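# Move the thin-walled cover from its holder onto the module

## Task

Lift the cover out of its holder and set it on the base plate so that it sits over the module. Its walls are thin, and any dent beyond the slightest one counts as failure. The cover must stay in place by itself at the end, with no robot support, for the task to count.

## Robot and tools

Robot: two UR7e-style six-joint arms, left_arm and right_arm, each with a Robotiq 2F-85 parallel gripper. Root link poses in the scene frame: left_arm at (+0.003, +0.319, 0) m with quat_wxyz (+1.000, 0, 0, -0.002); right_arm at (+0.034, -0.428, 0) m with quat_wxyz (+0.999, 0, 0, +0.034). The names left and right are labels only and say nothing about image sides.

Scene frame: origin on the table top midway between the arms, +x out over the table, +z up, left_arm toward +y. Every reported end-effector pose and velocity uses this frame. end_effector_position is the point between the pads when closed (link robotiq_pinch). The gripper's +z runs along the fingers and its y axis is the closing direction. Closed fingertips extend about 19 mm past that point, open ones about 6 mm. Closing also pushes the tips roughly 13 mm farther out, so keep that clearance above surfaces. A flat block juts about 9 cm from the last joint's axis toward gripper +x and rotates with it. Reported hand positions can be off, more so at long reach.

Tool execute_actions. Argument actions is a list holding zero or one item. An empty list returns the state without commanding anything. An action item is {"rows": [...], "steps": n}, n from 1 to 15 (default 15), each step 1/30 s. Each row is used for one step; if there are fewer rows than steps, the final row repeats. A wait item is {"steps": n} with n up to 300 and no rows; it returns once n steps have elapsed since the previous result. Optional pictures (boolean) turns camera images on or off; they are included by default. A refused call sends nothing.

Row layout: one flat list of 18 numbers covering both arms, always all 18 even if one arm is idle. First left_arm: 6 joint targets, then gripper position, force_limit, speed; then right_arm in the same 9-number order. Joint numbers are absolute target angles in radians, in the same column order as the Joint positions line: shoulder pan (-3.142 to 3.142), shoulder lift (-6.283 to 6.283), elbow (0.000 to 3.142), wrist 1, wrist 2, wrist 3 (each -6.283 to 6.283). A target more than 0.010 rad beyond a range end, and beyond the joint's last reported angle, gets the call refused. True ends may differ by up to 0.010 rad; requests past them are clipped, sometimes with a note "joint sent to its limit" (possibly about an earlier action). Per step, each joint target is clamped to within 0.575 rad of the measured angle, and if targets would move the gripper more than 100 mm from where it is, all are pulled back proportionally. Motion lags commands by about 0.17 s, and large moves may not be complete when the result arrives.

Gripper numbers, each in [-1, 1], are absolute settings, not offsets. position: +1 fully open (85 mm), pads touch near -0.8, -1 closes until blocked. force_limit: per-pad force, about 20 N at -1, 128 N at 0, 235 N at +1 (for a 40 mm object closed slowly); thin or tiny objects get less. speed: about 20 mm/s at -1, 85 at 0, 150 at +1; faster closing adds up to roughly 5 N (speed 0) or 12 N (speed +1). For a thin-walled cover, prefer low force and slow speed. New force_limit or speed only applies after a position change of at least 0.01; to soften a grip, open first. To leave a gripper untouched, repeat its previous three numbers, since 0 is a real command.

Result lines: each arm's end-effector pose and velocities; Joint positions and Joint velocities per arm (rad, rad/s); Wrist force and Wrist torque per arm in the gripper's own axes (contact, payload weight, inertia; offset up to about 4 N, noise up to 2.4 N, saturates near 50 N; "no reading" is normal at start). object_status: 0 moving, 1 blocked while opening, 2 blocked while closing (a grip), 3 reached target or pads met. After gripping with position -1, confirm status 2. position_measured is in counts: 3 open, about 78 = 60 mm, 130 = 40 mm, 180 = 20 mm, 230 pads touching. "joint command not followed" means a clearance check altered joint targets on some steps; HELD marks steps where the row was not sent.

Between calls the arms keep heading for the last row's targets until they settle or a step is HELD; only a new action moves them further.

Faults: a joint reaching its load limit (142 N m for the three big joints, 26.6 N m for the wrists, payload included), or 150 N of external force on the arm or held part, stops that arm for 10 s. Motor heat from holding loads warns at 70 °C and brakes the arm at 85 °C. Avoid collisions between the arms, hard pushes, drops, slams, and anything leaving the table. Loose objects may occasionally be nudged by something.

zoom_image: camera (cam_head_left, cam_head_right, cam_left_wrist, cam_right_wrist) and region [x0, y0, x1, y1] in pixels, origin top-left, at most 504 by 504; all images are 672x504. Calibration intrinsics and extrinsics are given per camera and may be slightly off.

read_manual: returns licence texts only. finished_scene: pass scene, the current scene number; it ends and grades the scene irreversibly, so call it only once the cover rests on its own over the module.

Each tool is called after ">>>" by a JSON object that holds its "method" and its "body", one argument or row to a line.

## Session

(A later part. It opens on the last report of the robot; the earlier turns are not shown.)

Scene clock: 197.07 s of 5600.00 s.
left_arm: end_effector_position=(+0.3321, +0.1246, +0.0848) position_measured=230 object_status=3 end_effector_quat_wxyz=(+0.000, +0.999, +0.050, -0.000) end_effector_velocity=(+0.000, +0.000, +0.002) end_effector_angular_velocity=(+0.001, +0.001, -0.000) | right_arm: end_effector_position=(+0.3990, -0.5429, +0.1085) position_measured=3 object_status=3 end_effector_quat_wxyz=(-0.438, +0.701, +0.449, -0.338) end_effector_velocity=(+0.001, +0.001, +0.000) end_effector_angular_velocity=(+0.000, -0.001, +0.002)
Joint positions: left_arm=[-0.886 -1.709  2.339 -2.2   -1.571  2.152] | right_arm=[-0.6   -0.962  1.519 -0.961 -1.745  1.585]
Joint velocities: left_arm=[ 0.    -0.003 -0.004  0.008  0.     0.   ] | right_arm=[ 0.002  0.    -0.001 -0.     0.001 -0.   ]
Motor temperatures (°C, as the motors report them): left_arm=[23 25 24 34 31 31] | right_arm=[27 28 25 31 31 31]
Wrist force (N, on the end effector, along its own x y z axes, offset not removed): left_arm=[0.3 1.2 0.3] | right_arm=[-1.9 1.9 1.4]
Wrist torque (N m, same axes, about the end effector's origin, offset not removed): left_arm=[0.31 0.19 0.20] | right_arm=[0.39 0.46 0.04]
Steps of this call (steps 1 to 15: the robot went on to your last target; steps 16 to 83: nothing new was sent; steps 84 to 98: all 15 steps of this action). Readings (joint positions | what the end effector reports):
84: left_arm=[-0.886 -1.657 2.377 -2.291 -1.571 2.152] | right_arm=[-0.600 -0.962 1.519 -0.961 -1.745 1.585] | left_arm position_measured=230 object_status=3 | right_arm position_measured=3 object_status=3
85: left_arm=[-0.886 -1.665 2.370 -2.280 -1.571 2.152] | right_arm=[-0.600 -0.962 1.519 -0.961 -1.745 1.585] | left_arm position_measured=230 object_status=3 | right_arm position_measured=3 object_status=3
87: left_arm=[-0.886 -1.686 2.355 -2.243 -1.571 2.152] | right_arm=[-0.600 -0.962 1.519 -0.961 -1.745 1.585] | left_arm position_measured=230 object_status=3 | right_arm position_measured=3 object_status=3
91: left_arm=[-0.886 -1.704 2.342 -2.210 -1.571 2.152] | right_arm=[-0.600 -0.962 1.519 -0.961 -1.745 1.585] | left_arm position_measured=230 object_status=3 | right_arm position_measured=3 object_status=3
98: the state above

>>> {"method": "execute_actions", "body": {
  "actions": [
    {"rows":[[-0.703,-1.50,2.15,-2.221,-1.571,2.335,0.42,-1,1,-0.6,-0.962,1.519,-0.961,-1.745,1.585,1,-1,0]]}
  ],
  "pictures": false
}}

>>> {"method": "execute_actions", "body": {
  "actions": [
    {"steps":10}
  ],
  "pictures": false
}}

>>> {"method": "execute_actions", "body": {
  "actions": [
    {"rows":[[-0.703,-1.4362,2.1983,-2.3329,-1.571,2.335,0.42,-1,1,-0.6,-0.962,1.519,-0.961,-1.745,1.585,1,-1,0]]}
  ],
  "pictures": false
}}

>>> {"method": "execute_actions", "body": {
  "actions": [
    {"rows":[[-0.703,-1.4362,2.1983,-2.3329,-1.571,2.335,-1,-0.94,-1,-0.6,-0.962,1.519,-0.961,-1.745,1.585,1,-1,0]]}
  ],
  "pictures": false
}}

>>> {"method": "execute_actions", "body": {
  "actions": [
    {"steps":15}
  ],
  "pictures": false
}}

>>> {"method": "execute_actions", "body": {
  "actions": [
    {"rows":[[-0.703,-1.4397,2.1958,-2.3269,-1.571,2.335,-1,-0.94,-1,-0.6,-0.962,1.519,-0.961,-1.745,1.585,1,-1,0]]}
  ],
  "pictures": false
}}

>>> {"method": "execute_actions", "body": {
  "actions": [
    {"rows":[[-0.703,-1.4432,2.1933,-2.3209,-1.571,2.335,-1,-0.94,-1,-0.6,-0.962,1.519,-0.961,-1.745,1.585,1,-1,0]]}
  ]
}}

Scene clock: 209.03 s of 5600.00 s.
left_arm: end_effector_position=(+0.4248, +0.1329, +0.0815) position_measured=81 object_status=0 end_effector_quat_wxyz=(+0.000, +0.999, +0.050, +0.000) end_effector_velocity=(+0.011, +0.003, -0.002) end_effector_angular_velocity=(+0.001, +0.001, +0.000) | right_arm: end_effector_position=(+0.3990, -0.5429, +0.1085) position_measured=3 object_status=3 end_effector_quat_wxyz=(-0.438, +0.701, +0.449, -0.338) end_effector_velocity=(+0.000, +0.000, +0.000) end_effector_angular_velocity=(+0.000, +0.001, +0.000)
Joint positions: left_arm=[-0.705 -1.502  2.152 -2.221 -1.571  2.333] | right_arm=[-0.6   -0.962  1.519 -0.961 -1.745  1.585]
Joint velocities: left_arm=[ 0.021  0.025 -0.022 -0.002  0.     0.021] | right_arm=[ 0.001  0.    -0.001  0.002  0.     0.   ]
Motor temperatures (°C, as the motors report them): left_arm=[23 25 24 34 31 31] | right_arm=[27 28 25 31 31 31]
Wrist force (N, on the end effector, along its own x y z axes, offset not removed): left_arm=[0.5 -1.1 -1.2] | right_arm=[0.4 0.7 -0.1]
Wrist torque (N m, same axes, about the end effector's origin, offset not removed): left_arm=[0.03 0.09 0.13] | right_arm=[0.27 0.06 0.03]
Steps of this call (steps 1 to 15: the robot went on to your last target; steps 16 to 90: nothing new was sent; then 8.47 s passed at rest; steps 91 to 105: all 15 steps of this action). Readings (joint positions | what the end effector reports):
91: left_arm=[-0.885 -1.709 2.337 -2.200 -1.571 2.153] | right_arm=[-0.600 -0.962 1.519 -0.961 -1.745 1.585] | left_arm position_measured=230 object_status=0 | right_arm position_measured=3 object_status=3
92: left_arm=[-0.874 -1.698 2.326 -2.204 -1.571 2.164] | right_arm=[-0.600 -0.962 1.519 -0.961 -1.745 1.585] | left_arm position_measured=228 object_status=0 | right_arm position_measured=3 object_status=3
94: left_arm=[-0.808 -1.626 2.259 -2.212 -1.571 2.230] | right_arm=[-0.600 -0.962 1.519 -0.961 -1.745 1.585] | left_arm position_measured=211 object_status=0 | right_arm position_measured=3 object_status=3
98: left_arm=[-0.728 -1.530 2.175 -2.219 -1.571 2.310] | right_arm=[-0.600 -0.962 1.519 -0.961 -1.745 1.585] | left_arm position_measured=160 object_status=0 | right_arm position_measured=3 object_status=3
105: the state above

Scene clock: 209.37 s of 5600.00 s.
left_arm: end_effector_position=(+0.4258, +0.1332, +0.0813) position_measured=76 object_status=0 end_effector_quat_wxyz=(+0.000, +0.999, +0.050, +0.000) end_effector_velocity=(+0.001, +0.000, +0.000) end_effector_angular_velocity=(-0.000, -0.002, +0.001) | right_arm: end_effector_position=(+0.3990, -0.5429, +0.1085) position_measured=3 object_status=3 end_effector_quat_wxyz=(-0.438, +0.701, +0.449, -0.338) end_effector_velocity=(+0.000, -0.001, +0.000) end_effector_angular_velocity=(-0.001, -0.001, -0.002)
Joint positions: left_arm=[-0.703 -1.5    2.15  -2.221 -1.571  2.335] | right_arm=[-0.6   -0.962  1.519 -0.961 -1.745  1.585]
Joint velocities: left_arm=[ 0.001  0.001 -0.001 -0.001  0.001  0.   ] | right_arm=[-0.001 -0.001 -0.001 -0.     0.     0.   ]
Motor temperatures (°C, as the motors report them): left_arm=[23 25 24 34 31 31] | right_arm=[27 28 25 31 31 31]
Wrist force (N, on the end effector, along its own x y z axes, offset not removed): left_arm=[-0.6 -1.2 4.1] | right_arm=[-3.4 1.8 -2.0]
Wrist torque (N m, same axes, about the end effector's origin, offset not removed): left_arm=[0.07 0.05 0.01] | right_arm=[0.73 0.81 -0.19]
Steps of this call (steps 1 to 10: the robot went on to your last target). Readings (joint positions | what the end effector reports):
1: left_arm=[-0.704 -1.502 2.151 -2.221 -1.571 2.334] | right_arm=[-0.600 -0.962 1.519 -0.961 -1.745 1.585] | left_arm position_measured=79 object_status=0 | right_arm position_measured=3 object_status=3
2: left_arm=[-0.704 -1.501 2.151 -2.221 -1.571 2.334] | right_arm=[-0.600 -0.962 1.519 -0.961 -1.745 1.585] | left_arm position_measured=77 object_status=0 | right_arm position_measured=3 object_status=3
4: left_arm=[-0.703 -1.501 2.150 -2.221 -1.571 2.335] | right_arm=[-0.600 -0.962 1.519 -0.961 -1.745 1.585] | left_arm position_measured=77 object_status=0 | right_arm position_measured=3 object_status=3
8: left_arm=[-0.703 -1.500 2.150 -2.221 -1.571 2.335] | right_arm=[-0.600 -0.962 1.519 -0.961 -1.745 1.585] | left_arm position_measured=76 object_status=0 | right_arm position_measured=3 object_status=3
10: the state above

Scene clock: 209.87 s of 5600.00 s.
left_arm: end_effector_position=(+0.4246, +0.1342, +0.0454) position_measured=76 object_status=3 end_effector_quat_wxyz=(+0.000, +0.999, +0.050, -0.000) end_effector_velocity=(+0.000, +0.001, -0.003) end_effector_angular_velocity=(+0.001, -0.000, +0.001) | right_arm: end_effector_position=(+0.3990, -0.5429, +0.1085) position_measured=3 object_status=3 end_effector_quat_wxyz=(-0.438, +0.701, +0.449, -0.338) end_effector_velocity=(-0.001, +0.001, -0.001) end_effector_angular_velocity=(+0.001, +0.002, +0.001)
Joint positions: left_arm=[-0.703 -1.437  2.198 -2.332 -1.571  2.335] | right_arm=[-0.6   -0.962  1.519 -0.961 -1.745  1.585]
Joint velocities: left_arm=[ 0.     0.006  0.004 -0.01   0.001 -0.001] | right_arm=[ 0.002  0.001  0.002 -0.     0.     0.   ]
Motor temperatures (°C, as the motors report them): left_arm=[23 25 24 34 31 31] | right_arm=[27 28 25 31 31 31]
Wrist force (N, on the end effector, along its own x y z axes, offset not removed): left_arm=[3.7 0.3 1.5] | right_arm=[0.5 2.3 -3.5]
Wrist torque (N m, same axes, about the end effector's origin, offset not removed): left_arm=[0.30 -0.44 -0.03] | right_arm=[0.70 0.20 -0.03]
Steps of this call (steps 1 to 15: all 15 steps of this action). Readings (joint positions | what the end effector reports):
1: left_arm=[-0.703 -1.499 2.151 -2.222 -1.571 2.335] | right_arm=[-0.600 -0.962 1.519 -0.961 -1.745 1.585] | left_arm position_measured=76 object_status=3 | right_arm position_measured=3 object_status=3
2: left_arm=[-0.703 -1.490 2.158 -2.233 -1.571 2.335] | right_arm=[-0.600 -0.962 1.519 -0.961 -1.745 1.585] | left_arm position_measured=76 object_status=3 | right_arm position_measured=3 object_status=3
4: left_arm=[-0.703 -1.464 2.178 -2.278 -1.571 2.335] | right_arm=[-0.600 -0.962 1.519 -0.961 -1.745 1.585] | left_arm position_measured=76 object_status=3 | right_arm position_measured=3 object_status=3
8: left_arm=[-0.703 -1.443 2.193 -2.320 -1.571 2.335] | right_arm=[-0.600 -0.962 1.519 -0.961 -1.745 1.585] | left_arm position_measured=76 object_status=3 | right_arm position_measured=3 object_status=3
15: the state above

Scene clock: 210.37 s of 5600.00 s.
left_arm: end_effector_position=(+0.4247, +0.1342, +0.0451) position_measured=97 object_status=0 end_effector_quat_wxyz=(+0.000, +0.999, +0.050, -0.000) end_effector_velocity=(+0.000, -0.000, +0.000) end_effector_angular_velocity=(-0.000, -0.001, -0.000) | right_arm: end_effector_position=(+0.3990, -0.5429, +0.1085) position_measured=3 object_status=3 end_effector_quat_wxyz=(-0.438, +0.701, +0.449, -0.338) end_effector_velocity=(-0.000, -0.000, -0.000) end_effector_angular_velocity=(-0.000, -0.000, -0.002)
Joint positions: left_arm=[-0.703 -1.436  2.198 -2.333 -1.571  2.335] | right_arm=[-0.6   -0.962  1.519 -0.961 -1.745  1.585]
Joint velocities: left_arm=[-0.    -0.001  0.    -0.001  0.001 -0.   ] | right_arm=[-0.001  0.     0.001 -0.001  0.    -0.   ]
Motor temperatures (°C, as the motors report them): left_arm=[23 25 24 34 31 31] | right_arm=[27 28 25 31 31 31]
Wrist force (N, on the end effector, along its own x y z axes, offset not removed): left_arm=[0.1 -4.1 -18.3] | right_arm=[1.3 1.7 -0.4]
Wrist torque (N m, same axes, about the end effector's origin, offset not removed): left_arm=[-0.26 -0.17 0.20] | right_arm=[0.33 0.01 -0.08]
Steps of this call (steps 1 to 15: all 15 steps of this action). Readings (joint positions | what the end effector reports):
1: left_arm=[-0.703 -1.437 2.198 -2.332 -1.571 2.335] | right_arm=[-0.600 -0.962 1.519 -0.961 -1.745 1.585] | left_arm position_measured=76 object_status=0 | right_arm position_measured=3 object_status=3
2: left_arm=[-0.703 -1.436 2.198 -2.332 -1.571 2.335] | right_arm=[-0.600 -0.962 1.519 -0.961 -1.745 1.585] | left_arm position_measured=76 object_status=0 | right_arm position_measured=3 object_status=3
4: left_arm=[-0.703 -1.436 2.198 -2.333 -1.571 2.335] | right_arm=[-0.600 -0.962 1.519 -0.961 -1.745 1.585] | left_arm position_measured=79 object_status=0 | right_arm position_measured=3 object_status=3
8: left_arm=[-0.703 -1.436 2.198 -2.333 -1.571 2.335] | right_arm=[-0.600 -0.962 1.519 -0.961 -1.745 1.585] | left_arm position_measured=85 object_status=0 | right_arm position_measured=3 object_status=3
15: the state above

Scene clock: 210.87 s of 5600.00 s.
left_arm: end_effector_position=(+0.4247, +0.1342, +0.0451) position_measured=99 object_status=2 end_effector_quat_wxyz=(+0.000, +0.999, +0.050, -0.000) end_effector_velocity=(-0.000, -0.000, -0.000) end_effector_angular_velocity=(+0.000, +0.002, -0.000) | right_arm: end_effector_position=(+0.3990, -0.5429, +0.1085) position_measured=3 object_status=3 end_effector_quat_wxyz=(-0.438, +0.701, +0.449, -0.338) end_effector_velocity=(+0.000, -0.001, -0.000) end_effector_angular_velocity=(-0.001, -0.001, -0.000)
Joint positions: left_arm=[-0.703 -1.436  2.198 -2.333 -1.571  2.335] | right_arm=[-0.6   -0.962  1.519 -0.961 -1.745  1.585]
Joint velocities: left_arm=[-0.     0.001  0.     0.    -0.001  0.   ] | right_arm=[-0.001 -0.    -0.001 -0.001 -0.     0.   ]
Motor temperatures (°C, as the motors report them): left_arm=[23 25 24 34 31 31] | right_arm=[27 28 25 31 31 31]
Wrist force (N, on the end effector, along its own x y z axes, offset not removed): left_arm=[0.0 -4.1 -19.2] | right_arm=[-2.0 -0.4 5.1]
Wrist torque (N m, same axes, about the end effector's origin, offset not removed): left_arm=[-0.22 -0.11 0.38] | right_arm=[0.10 0.50 0.07]
Steps of this call (steps 1 to 15: the robot went on to your last target). Readings (joint positions | what the end effector reports):
1: left_arm=[-0.703 -1.436 2.198 -2.333 -1.571 2.335] | right_arm=[-0.600 -0.962 1.519 -0.961 -1.745 1.585] | left_arm position_measured=98 object_status=0 | right_arm position_measured=3 object_status=3
2: left_arm=[-0.703 -1.436 2.198 -2.333 -1.571 2.335] | right_arm=[-0.600 -0.962 1.519 -0.961 -1.745 1.585] | left_arm position_measured=99 object_status=0 | right_arm position_measured=3 object_status=3
4: left_arm=[-0.703 -1.436 2.198 -2.333 -1.571 2.335] | right_arm=[-0.600 -0.962 1.519 -0.961 -1.745 1.585] | left_arm position_measured=99 object_status=0 | right_arm position_measured=3 object_status=3
8: left_arm=[-0.703 -1.436 2.198 -2.333 -1.571 2.335] | right_arm=[-0.600 -0.962 1.519 -0.961 -1.745 1.585] | left_arm position_measured=99 object_status=2 | right_arm position_measured=3 object_status=3
15: the state above
All arms were judged still, so your last target was given up. Only a new action makes them travel on or press farther. Fingers that are still opening or closing keep moving.

Scene clock: 211.37 s of 5600.00 s.
left_arm: end_effector_position=(+0.4247, +0.1342, +0.0469) position_measured=100 object_status=2 end_effector_quat_wxyz=(+0.000, +0.999, +0.050, -0.000) end_effector_velocity=(+0.000, -0.000, +0.001) end_effector_angular_velocity=(-0.001, -0.001, -0.000) | right_arm: end_effector_position=(+0.3990, -0.5429, +0.1085) position_measured=3 object_status=3 end_effector_quat_wxyz=(-0.438, +0.701, +0.449, -0.338) end_effector_velocity=(-0.000, -0.000, +0.000) end_effector_angular_velocity=(-0.000, +0.001, +0.001)
Joint positions: left_arm=[-0.703 -1.44   2.196 -2.327 -1.571  2.335] | right_arm=[-0.6   -0.962  1.519 -0.961 -1.745  1.585]
Joint velocities: left_arm=[-0.    -0.001 -0.001 -0.     0.     0.   ] | right_arm=[-0.    -0.     0.     0.001 -0.001  0.   ]
Motor temperatures (°C, as the motors report them): left_arm=[23 25 24 34 31 31] | right_arm=[27 28 25 31 31 31]
Wrist force (N, on the end effector, along its own x y z axes, offset not removed): left_arm=[-0.4 1.0 23.6] | right_arm=[0.5 4.1 0.2]
Wrist torque (N m, same axes, about the end effector's origin, offset not removed): left_arm=[-0.13 0.16 0.26] | right_arm=[0.86 -0.28 -0.24]
Steps of this call (steps 1 to 15: all 15 steps of this action). Readings (joint positions | what the end effector reports):
1: left_arm=[-0.703 -1.436 2.198 -2.333 -1.571 2.335] | right_arm=[-0.600 -0.962 1.519 -0.961 -1.745 1.585] | left_arm position_measured=99 object_status=2 | right_arm position_measured=3 object_status=3
2: left_arm=[-0.703 -1.437 2.198 -2.331 -1.571 2.335] | right_arm=[-0.600 -0.962 1.519 -0.961 -1.745 1.585] | left_arm position_measured=99 object_status=2 | right_arm position_measured=3 object_status=3
4: left_arm=[-0.703 -1.438 2.197 -2.329 -1.571 2.335] | right_arm=[-0.600 -0.962 1.519 -0.961 -1.745 1.585] | left_arm position_measured=99 object_status=2 | right_arm position_measured=3 object_status=3
8: left_arm=[-0.703 -1.439 2.196 -2.327 -1.571 2.335] | right_arm=[-0.600 -0.962 1.519 -0.961 -1.745 1.585] | left_arm position_measured=100 object_status=2 | right_arm position_measured=3 object_status=3
15: the state above

Scene clock: 211.87 s of 5600.00 s.
left_arm: end_effector_position=(+0.4248, +0.1341, +0.0489) position_measured=100 object_status=2 end_effector_quat_wxyz=(+0.000, +0.999, +0.050, -0.000) end_effector_velocity=(+0.000, +0.000, +0.000) end_effector_angular_velocity=(+0.001, -0.001, -0.001) | right_arm: end_effector_position=(+0.3990, -0.5429, +0.1085) position_measured=3 object_status=3 end_effector_quat_wxyz=(-0.438, +0.701, +0.449, -0.338) end_effector_velocity=(-0.000, +0.000, -0.000) end_effector_angular_velocity=(+0.001, +0.001, +0.000)
Joint positions: left_arm=[-0.703 -1.443  2.193 -2.321 -1.571  2.335] | right_arm=[-0.6   -0.962  1.519 -0.961 -1.745  1.585]
Joint velocities: left_arm=[ 0.    -0.001  0.     0.001  0.001  0.001] | right_arm=[ 0.     0.001 -0.     0.001  0.     0.   ]
Motor temperatures (°C, as the motors report them): left_arm=[23 25 24 34 31 31] | right_arm=[27 28 25 31 31 31]
Wrist force (N, on the end effector, along its own x y z axes, offset not removed): left_arm=[0.2 0.5 21.2] | right_arm=[1.8 3.3 -0.2]
Wrist torque (N m, same axes, about the end effector's origin, offset not removed): left_arm=[0.08 -0.09 0.36] | right_arm=[0.80 -0.12 -0.07]
Steps of this call (steps 1 to 15: all 15 steps of this action). Readings (joint positions | what the end effector reports):
1: left_arm=[-0.703 -1.440 2.196 -2.327 -1.571 2.335] | right_arm=[-0.600 -0.962 1.519 -0.961 -1.745 1.585] | left_arm position_measured=100 object_status=2 | right_arm position_measured=3 object_status=3
2: left_arm=[-0.703 -1.441 2.195 -2.325 -1.571 2.335] | right_arm=[-0.600 -0.962 1.519 -0.961 -1.745 1.585] | left_arm position_measured=100 object_status=2 | right_arm position_measured=3 object_status=3
4: left_arm=[-0.703 -1.442 2.194 -2.323 -1.571 2.335] | right_arm=[-0.600 -0.962 1.519 -0.961 -1.745 1.585] | left_arm position_measured=100 object_status=2 | right_arm position_measured=3 object_status=3
8: left_arm=[-0.703 -1.443 2.194 -2.321 -1.571 2.335] | right_arm=[-0.600 -0.962 1.519 -0.961 -1.745 1.585] | left_arm position_measured=100 object_status=2 | right_arm position_measured=3 object_status=3
15: the state above
camera_calibration (this result's frames):
cam_left_wrist: T_world_to_cam=[[0.0673621, -0.99734, 0.027851, 0.101711], [-0.949325, -0.0554802, 0.30936, 0.426428], [-0.306992, -0.0472788, -0.950537, 0.337701], [0, 0, 0, 1]] pos_world=[0.501639, 0.141065, 0.186245]
cam_right_wrist: T_world_to_cam=[[0.332408, -0.210441, -0.919358, -0.15467], [-0.0998202, -0.977164, 0.187581, -0.480262], [-0.937838, 0.029417, -0.345823, 0.580109], [0, 0, 0, 1]] pos_world=[0.547523, -0.518909, 0.148507]

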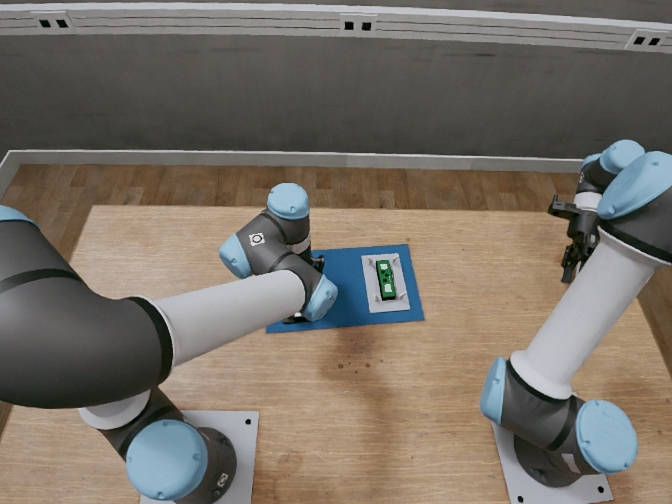

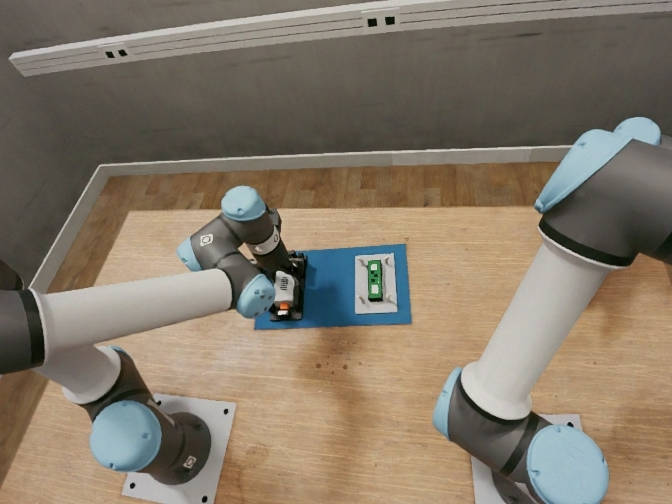

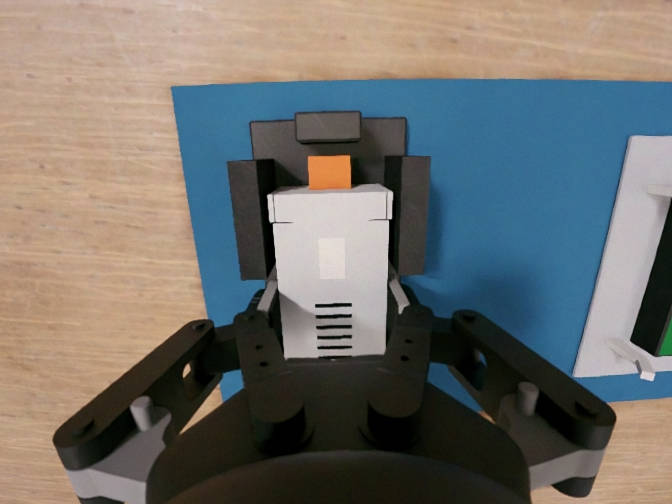

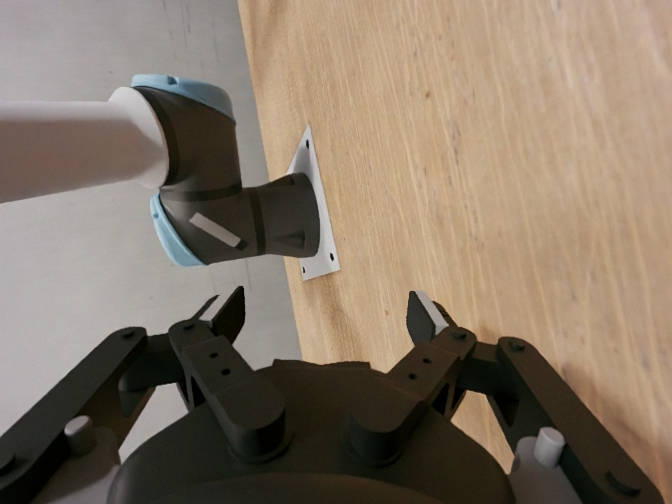

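>>> {"method": "execute_actions", "body": {
  "actions": [
    {"rows":[[-0.703,-1.4432,2.1933,-2.3209,-1.571,2.335,0.42,-0.9,-1,-0.6,-0.962,1.519,-0.961,-1.745,1.585,1,-1,0]],"steps":15}
  ]
}}

Scene clock: 222.50 s of 5600.00 s.
left_arm: end_effector_position=(+0.4249, +0.1340, +0.0490) position_measured=78 object_status=0 end_effector_quat_wxyz=(+0.000, +0.999, +0.050, +0.000) end_effector_velocity=(-0.000, +0.000, +0.000) end_effector_angular_velocity=(+0.001, +0.000, +0.000) | right_arm: end_effector_position=(+0.3990, -0.5429, +0.1085) position_measured=3 object_status=3 end_effector_quat_wxyz=(-0.438, +0.701, +0.449, -0.338) end_effector_velocity=(+0.000, +0.000, -0.000) end_effector_angular_velocity=(-0.000, -0.000, +0.002)
Joint positions: left_arm=[-0.703 -1.443  2.193 -2.321 -1.571  2.335] | right_arm=[-0.6   -0.962  1.519 -0.961 -1.745  1.585]
Joint velocities: left_arm=[ 0.    -0.    -0.     0.001  0.    -0.   ] | right_arm=[ 0.001  0.     0.    -0.001 -0.001 -0.   ]
Motor temperatures (°C, as the motors report them): left_arm=[23 25 24 34 31 31] | right_arm=[27 29 25 31 31 31]
Wrist force (N, on the end effector, along its own x y z axes, offset not removed): left_arm=[-2.1 -2.7 -0.8] | right_arm=[1.5 3.6 1.1]
Wrist torque (N m, same axes, about the end effector's origin, offset not removed): left_arm=[-0.17 0.44 0.18] | right_arm=[0.52 -0.06 -0.12]
Steps of this call (steps 1 to 15: the robot went on to your last target; steps 16 to 90: nothing new was sent; then 7.13 s passed at rest; steps 91 to 105: all 15 steps of this action). Readings (joint positions | what the end effector reports):
91: left_arm=[-0.703 -1.443 2.193 -2.321 -1.571 2.335] | right_arm=[-0.600 -0.962 1.519 -0.961 -1.745 1.585] | left_arm position_measured=100 object_status=0 | right_arm position_measured=3 object_status=3
92: left_arm=[-0.703 -1.443 2.193 -2.321 -1.571 2.335] | right_arm=[-0.600 -0.962 1.519 -0.961 -1.745 1.585] | left_arm position_measured=100 object_status=0 | right_arm position_measured=3 object_status=3
94: left_arm=[-0.703 -1.443 2.193 -2.321 -1.571 2.335] | right_arm=[-0.600 -0.962 1.519 -0.961 -1.745 1.585] | left_arm position_measured=97 object_status=0 | right_arm position_measured=3 object_status=3
98: left_arm=[-0.703 -1.443 2.193 -2.321 -1.571 2.335] | right_arm=[-0.600 -0.962 1.519 -0.961 -1.745 1.585] | left_arm position_measured=90 object_status=0 | right_arm position_measured=3 object_status=3
105: the state above
camera_calibration (this result's frames):
cam_left_wrist: T_world_to_cam=[[0.0673769, -0.997335, 0.027987, 0.101641], [-0.949393, -0.0554626, 0.309157, 0.4265], [-0.30678, -0.0474006, -0.950599, 0.337761], [0, 0, 0, 1]] pos_world=[0.501686, 0.141035, 0.186375]
cam_right_wrist: T_world_to_cam=[[0.332408, -0.210441, -0.919358, -0.15467], [-0.0998202, -0.977164, 0.187581, -0.480262], [-0.937838, 0.029417, -0.345823, 0.580109], [0, 0, 0, 1]] pos_world=[0.547523, -0.518909, 0.148507]

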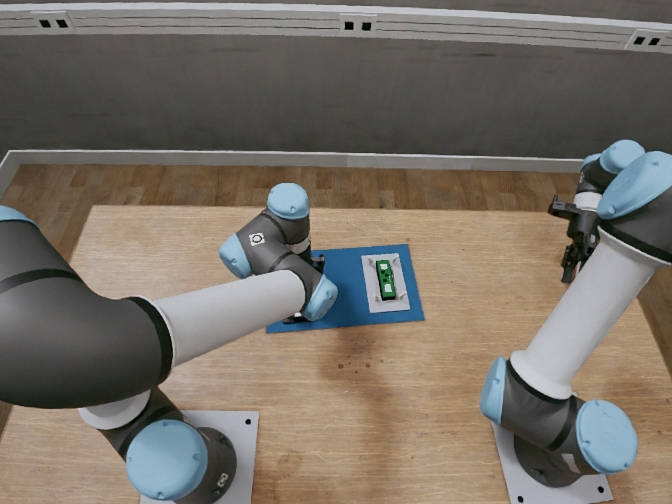

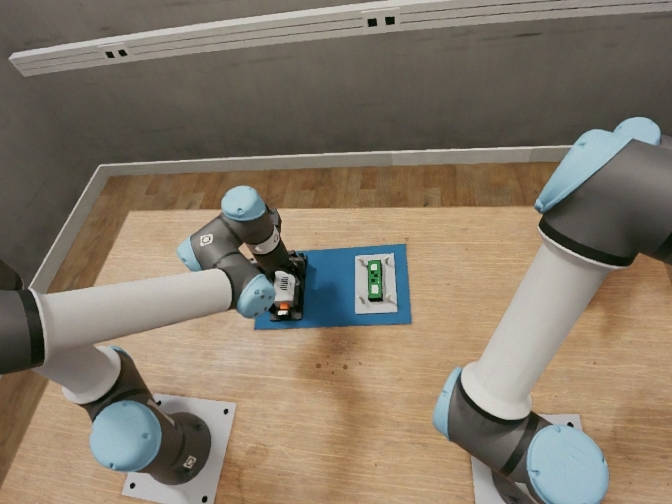

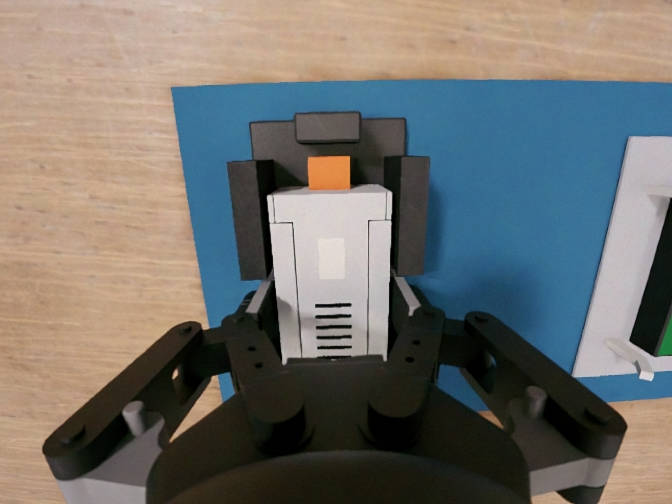

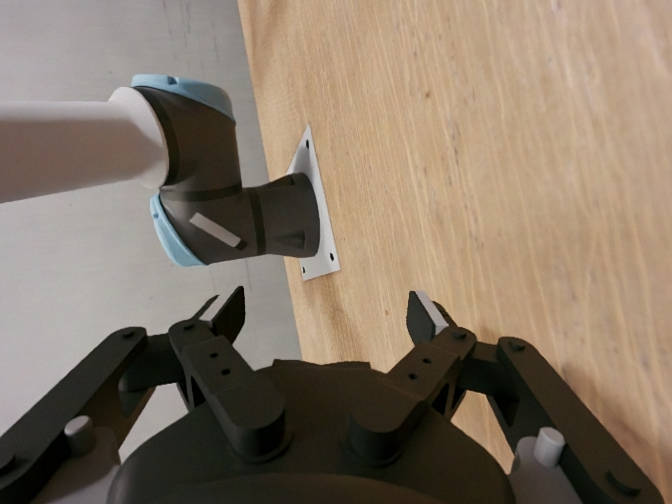

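>>> {"method": "execute_actions", "body": {
  "actions": [
    {"rows":[[-0.703,-1.4362,2.1983,-2.3329,-1.571,2.335,0.42,-0.9,-1,-0.6,-0.962,1.519,-0.961,-1.745,1.585,1,-1,0],[-0.703,-1.4362,2.1983,-2.3329,-1.571,2.335,0.42,-0.9,-1,-0.6,-0.962,1.519,-0.961,-1.745,1.585,1,-1,0],[-0.703,-1.4362,2.1983,-2.3329,-1.571,2.335,0.42,-0.9,-1,-0.6,-0.962,1.519,-0.961,-1.745,1.585,1,-1,0],[-0.703,-1.4362,2.1983,-2.3329,-1.571,2.335,0.42,-0.9,-1,-0.6,-0.962,1.519,-0.961,-1.745,1.585,1,-1,0],[-0.703,-1.4362,2.1983,-2.3329,-1.571,2.335,0.42,-0.9,-1,-0.6,-0.962,1.519,-0.961,-1.745,1.585,1,-1,0],[-0.703,-1.4362,2.1983,-2.3329,-1.571,2.335,0.42,-0.9,-1,-0.6,-0.962,1.519,-0.961,-1.745,1.585,1,-1,0],[-0.703,-1.4362,2.1983,-2.3329,-1.571,2.335,-1,-0.9,-1,-0.6,-0.962,1.519,-0.961,-1.745,1.585,1,-1,0]],"steps":15}
  ],
  "pictures": false
}}

>>> {"method": "execute_actions", "body": {
  "actions": [
    {"steps":30}
  ],
  "pictures": false
}}

>>> {"method": "execute_actions", "body": {
  "actions": [
    {"rows":[[-0.703,-1.4397,2.1958,-2.3269,-1.571,2.335,-1,-0.9,-1,-0.6,-0.962,1.519,-0.961,-1.745,1.585,1,-1,0]],"steps":15}
  ],
  "pictures": false
}}

>>> {"method": "execute_actions", "body": {
  "actions": [
    {"rows":[[-0.703,-1.4432,2.1933,-2.3209,-1.571,2.335,-1,-0.9,-1,-0.6,-0.962,1.519,-0.961,-1.745,1.585,1,-1,0]],"steps":15}
  ]
}}

Scene clock: 233.77 s of 5600.00 s.
left_arm: end_effector_position=(+0.4246, +0.1342, +0.0451) position_measured=87 object_status=0 end_effector_quat_wxyz=(+0.000, +0.999, +0.050, -0.000) end_effector_velocity=(-0.000, -0.000, -0.001) end_effector_angular_velocity=(-0.001, +0.001, +0.001) | right_arm: end_effector_position=(+0.3990, -0.5429, +0.1085) position_measured=3 object_status=3 end_effector_quat_wxyz=(-0.438, +0.701, +0.449, -0.338) end_effector_velocity=(+0.000, -0.000, +0.000) end_effector_angular_velocity=(-0.001, -0.002, -0.001)
Joint positions: left_arm=[-0.703 -1.436  2.198 -2.333 -1.571  2.335] | right_arm=[-0.6   -0.962  1.519 -0.961 -1.745  1.585]
Joint velocities: left_arm=[-0.     0.001  0.    -0.001 -0.001 -0.001] | right_arm=[-0.001 -0.    -0.001 -0.     0.    -0.   ]
Motor temperatures (°C, as the motors report them): left_arm=[23 25 24 34 31 31] | right_arm=[27 29 25 31 31 31]
Wrist force (N, on the end effector, along its own x y z axes, offset not removed): left_arm=[0.0 -0.1 2.2] | right_arm=[1.5 -0.1 -3.9]
Wrist torque (N m, same axes, about the end effector's origin, offset not removed): left_arm=[-0.02 0.23 0.12] | right_arm=[0.21 0.04 -0.05]
Steps of this call (steps 1 to 15: the robot went on to your last target; steps 16 to 90: nothing new was sent; then 7.77 s passed at rest; steps 91 to 105: all 15 steps of this action). Readings (joint positions | what the end effector reports):
91: left_arm=[-0.703 -1.443 2.193 -2.321 -1.571 2.335] | right_arm=[-0.600 -0.962 1.519 -0.961 -1.745 1.585] | left_arm position_measured=76 object_status=3 | right_arm position_measured=3 object_status=3
92: left_arm=[-0.703 -1.442 2.194 -2.324 -1.571 2.335] | right_arm=[-0.600 -0.962 1.519 -0.961 -1.745 1.585] | left_arm position_measured=76 object_status=3 | right_arm position_measured=3 object_status=3
94: left_arm=[-0.703 -1.439 2.196 -2.328 -1.571 2.335] | right_arm=[-0.600 -0.962 1.519 -0.961 -1.745 1.585] | left_arm position_measured=76 object_status=3 | right_arm position_measured=3 object_status=3
98: left_arm=[-0.703 -1.437 2.198 -2.332 -1.571 2.335] | right_arm=[-0.600 -0.962 1.519 -0.961 -1.745 1.585] | left_arm position_measured=76 object_status=0 | right_arm position_measured=3 object_status=3
105: the state above

Scene clock: 234.77 s of 5600.00 s.
left_arm: end_effector_position=(+0.4246, +0.1342, +0.0451) position_measured=100 object_status=2 end_effector_quat_wxyz=(+0.000, +0.999, +0.050, -0.000) end_effector_velocity=(-0.000, +0.000, -0.000) end_effector_angular_velocity=(+0.002, +0.001, -0.001) | right_arm: end_effector_position=(+0.3990, -0.5429, +0.1085) position_measured=3 object_status=3 end_effector_quat_wxyz=(-0.438, +0.701, +0.449, -0.338) end_effector_velocity=(-0.000, +0.001, -0.000) end_effector_angular_velocity=(+0.001, +0.001, +0.001)
Joint positions: left_arm=[-0.703 -1.436  2.198 -2.333 -1.571  2.335] | right_arm=[-0.6   -0.962  1.519 -0.961 -1.745  1.585]
Joint velocities: left_arm=[-0.     0.001 -0.     0.002  0.001  0.001] | right_arm=[0.001 0.    0.001 0.    0.    0.   ]
Motor temperatures (°C, as the motors report them): left_arm=[23 25 24 34 31 31] | right_arm=[27 29 25 31 31 31]
Wrist force (N, on the end effector, along its own x y z axes, offset not removed): left_arm=[0.5 -0.1 -27.5] | right_arm=[-2.3 1.7 2.0]
Wrist torque (N m, same axes, about the end effector's origin, offset not removed): left_arm=[0.42 -0.04 0.34] | right_arm=[0.27 0.44 -0.12]
Steps of this call (steps 1 to 15: the robot went on to your last target; steps 16 to 30: nothing new was sent). Readings (joint positions | what the end effector reports):
1: left_arm=[-0.703 -1.436 2.198 -2.333 -1.571 2.335] | right_arm=[-0.600 -0.962 1.519 -0.961 -1.745 1.585] | left_arm position_measured=89 object_status=0 | right_arm position_measured=3 object_status=3
2: left_arm=[-0.703 -1.436 2.198 -2.333 -1.571 2.335] | right_arm=[-0.600 -0.962 1.519 -0.961 -1.745 1.585] | left_arm position_measured=91 object_status=0 | right_arm position_measured=3 object_status=3
4: left_arm=[-0.703 -1.436 2.198 -2.333 -1.571 2.335] | right_arm=[-0.600 -0.962 1.519 -0.961 -1.745 1.585] | left_arm position_measured=94 object_status=0 | right_arm position_measured=3 object_status=3
8: left_arm=[-0.703 -1.436 2.198 -2.333 -1.571 2.335] | right_arm=[-0.600 -0.962 1.519 -0.961 -1.745 1.585] | left_arm position_measured=100 object_status=0 | right_arm position_measured=3 object_status=3
30: the state above
All arms were judged still, so your last target was given up. Only a new action makes them travel on or press farther. Fingers that are still opening or closing keep moving.

Scene clock: 235.27 s of 5600.00 s.
left_arm: end_effector_position=(+0.4247, +0.1342, +0.0469) position_measured=101 object_status=2 end_effector_quat_wxyz=(+0.000, +0.999, +0.050, -0.000) end_effector_velocity=(+0.000, -0.000, +0.000) end_effector_angular_velocity=(-0.001, -0.000, +0.000) | right_arm: end_effector_position=(+0.3990, -0.5429, +0.1085) position_measured=3 object_status=3 end_effector_quat_wxyz=(-0.438, +0.701, +0.449, -0.338) end_effector_velocity=(-0.001, -0.000, -0.000) end_effector_angular_velocity=(+0.001, +0.002, -0.000)
Joint positions: left_arm=[-0.703 -1.44   2.196 -2.327 -1.571  2.335] | right_arm=[-0.6   -0.962  1.519 -0.961 -1.745  1.585]
Joint velocities: left_arm=[-0.    -0.    -0.001  0.    -0.    -0.   ] | right_arm=[-0.     0.     0.001  0.001 -0.001  0.   ]
Motor temperatures (°C, as the motors report them): left_arm=[23 25 24 34 31 31] | right_arm=[27 29 25 31 31 31]
Wrist force (N, on the end effector, along its own x y z axes, offset not removed): left_arm=[3.1 2.9 27.7] | right_arm=[-1.2 5.0 -2.3]
Wrist torque (N m, same axes, about the end effector's origin, offset not removed): left_arm=[-0.06 -0.25 0.33] | right_arm=[0.83 0.37 -0.07]
Steps of this call (steps 1 to 15: all 15 steps of this action). Readings (joint positions | what the end effector reports):
1: left_arm=[-0.703 -1.436 2.198 -2.333 -1.571 2.335] | right_arm=[-0.600 -0.962 1.519 -0.961 -1.745 1.585] | left_arm position_measured=100 object_status=2 | right_arm position_measured=3 object_status=3
2: left_arm=[-0.703 -1.437 2.198 -2.331 -1.571 2.335] | right_arm=[-0.600 -0.962 1.519 -0.961 -1.745 1.585] | left_arm position_measured=100 object_status=2 | right_arm position_measured=3 object_status=3
4: left_arm=[-0.703 -1.438 2.197 -2.329 -1.571 2.335] | right_arm=[-0.600 -0.962 1.519 -0.961 -1.745 1.585] | left_arm position_measured=100 object_status=2 | right_arm position_measured=3 object_status=3
8: left_arm=[-0.703 -1.439 2.196 -2.327 -1.571 2.335] | right_arm=[-0.600 -0.962 1.519 -0.961 -1.745 1.585] | left_arm position_measured=101 object_status=2 | right_arm position_measured=3 object_status=3
15: the state above

Scene clock: 235.77 s of 5600.00 s.
left_arm: end_effector_position=(+0.4248, +0.1341, +0.0489) position_measured=101 object_status=2 end_effector_quat_wxyz=(+0.000, +0.999, +0.050, -0.000) end_effector_velocity=(+0.000, +0.000, -0.000) end_effector_angular_velocity=(+0.001, -0.000, -0.000) | right_arm: end_effector_position=(+0.3990, -0.5429, +0.1085) position_measured=3 object_status=3 end_effector_quat_wxyz=(-0.438, +0.701, +0.449, -0.338) end_effector_velocity=(+0.000, +0.000, -0.000) end_effector_angular_velocity=(-0.000, -0.001, -0.001)
Joint positions: left_arm=[-0.703 -1.443  2.193 -2.321 -1.571  2.335] | right_arm=[-0.6   -0.962  1.519 -0.961 -1.745  1.585]
Joint velocities: left_arm=[ 0.     0.001 -0.    -0.     0.001  0.   ] | right_arm=[-0.    -0.     0.    -0.001  0.001  0.   ]
Motor temperatures (°C, as the motors report them): left_arm=[23 25 24 34 31 31] | right_arm=[27 29 25 31 31 31]
Wrist force (N, on the end effector, along its own x y z axes, offset not removed): left_arm=[0.4 -0.8 25.0] | right_arm=[-3.9 0.9 -3.7]
Wrist torque (N m, same axes, about the end effector's origin, offset not removed): left_arm=[-0.17 0.14 0.43] | right_arm=[0.39 0.72 -0.23]
Steps of this call (steps 1 to 15: all 15 steps of this action). Readings (joint positions | what the end effector reports):
1: left_arm=[-0.703 -1.440 2.196 -2.327 -1.571 2.335] | right_arm=[-0.600 -0.962 1.519 -0.961 -1.745 1.585] | left_arm position_measured=101 object_status=2 | right_arm position_measured=3 object_status=3
2: left_arm=[-0.703 -1.440 2.195 -2.325 -1.571 2.335] | right_arm=[-0.600 -0.962 1.519 -0.961 -1.745 1.585] | left_arm position_measured=101 object_status=2 | right_arm position_measured=3 object_status=3
4: left_arm=[-0.703 -1.442 2.194 -2.323 -1.571 2.335] | right_arm=[-0.600 -0.962 1.519 -0.961 -1.745 1.585] | left_arm position_measured=101 object_status=2 | right_arm position_measured=3 object_status=3
8: left_arm=[-0.703 -1.443 2.194 -2.321 -1.571 2.335] | right_arm=[-0.600 -0.962 1.519 -0.961 -1.745 1.585] | left_arm position_measured=101 object_status=2 | right_arm position_measured=3 object_status=3
15: the state above
camera_calibration (this result's frames):
cam_left_wrist: T_world_to_cam=[[0.0673635, -0.997339, 0.027867, 0.101705], [-0.949319, -0.0554755, 0.30938, 0.426419], [-0.307011, -0.0472955, -0.95053, 0.337708], [0, 0, 0, 1]] pos_world=[0.501636, 0.141063, 0.186242]
cam_right_wrist: T_world_to_cam=[[0.332408, -0.210441, -0.919358, -0.15467], [-0.0998201, -0.977164, 0.187581, -0.480262], [-0.937838, 0.0294168, -0.345823, 0.580109], [0, 0, 0, 1]] pos_world=[0.547523, -0.518909, 0.148507]

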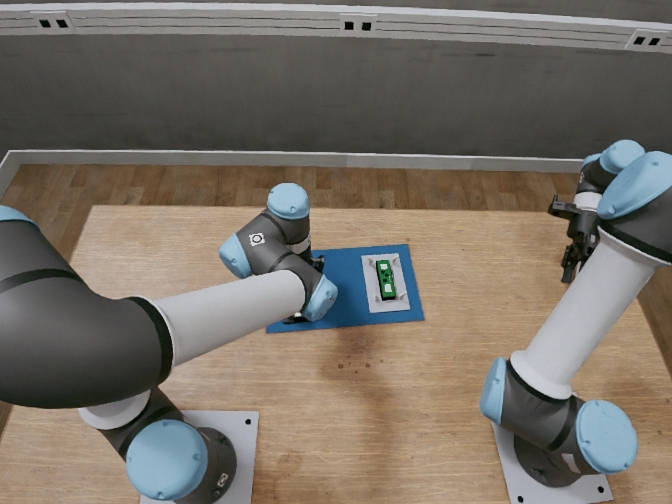

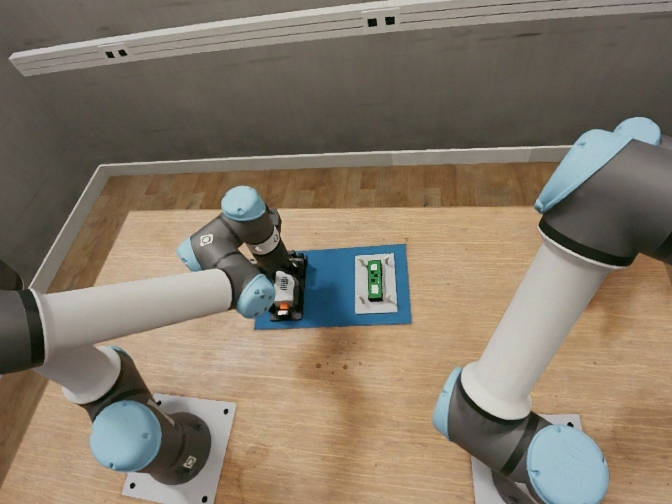

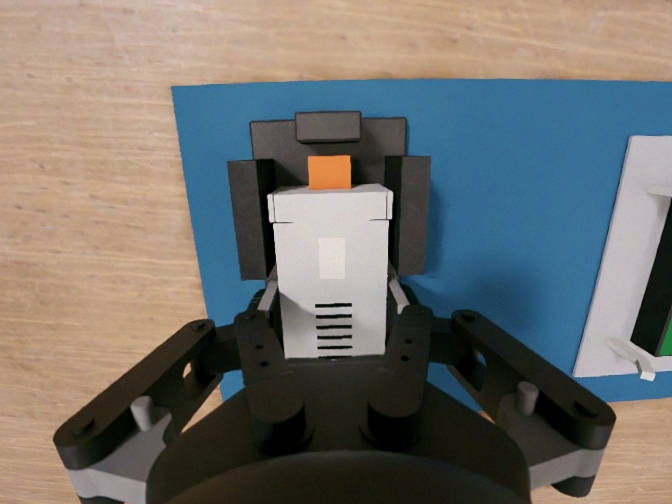

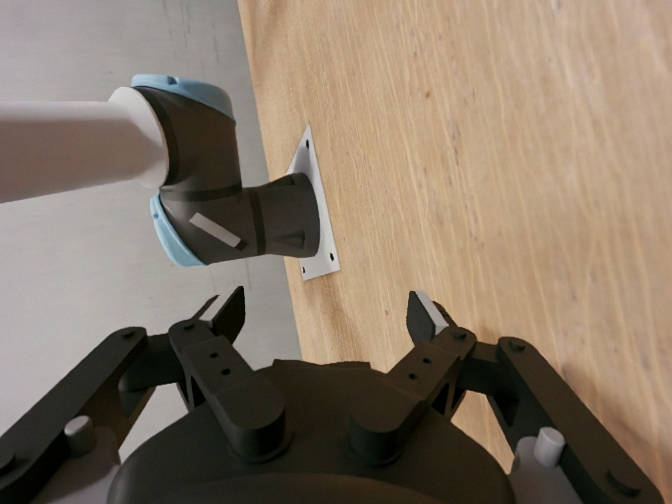

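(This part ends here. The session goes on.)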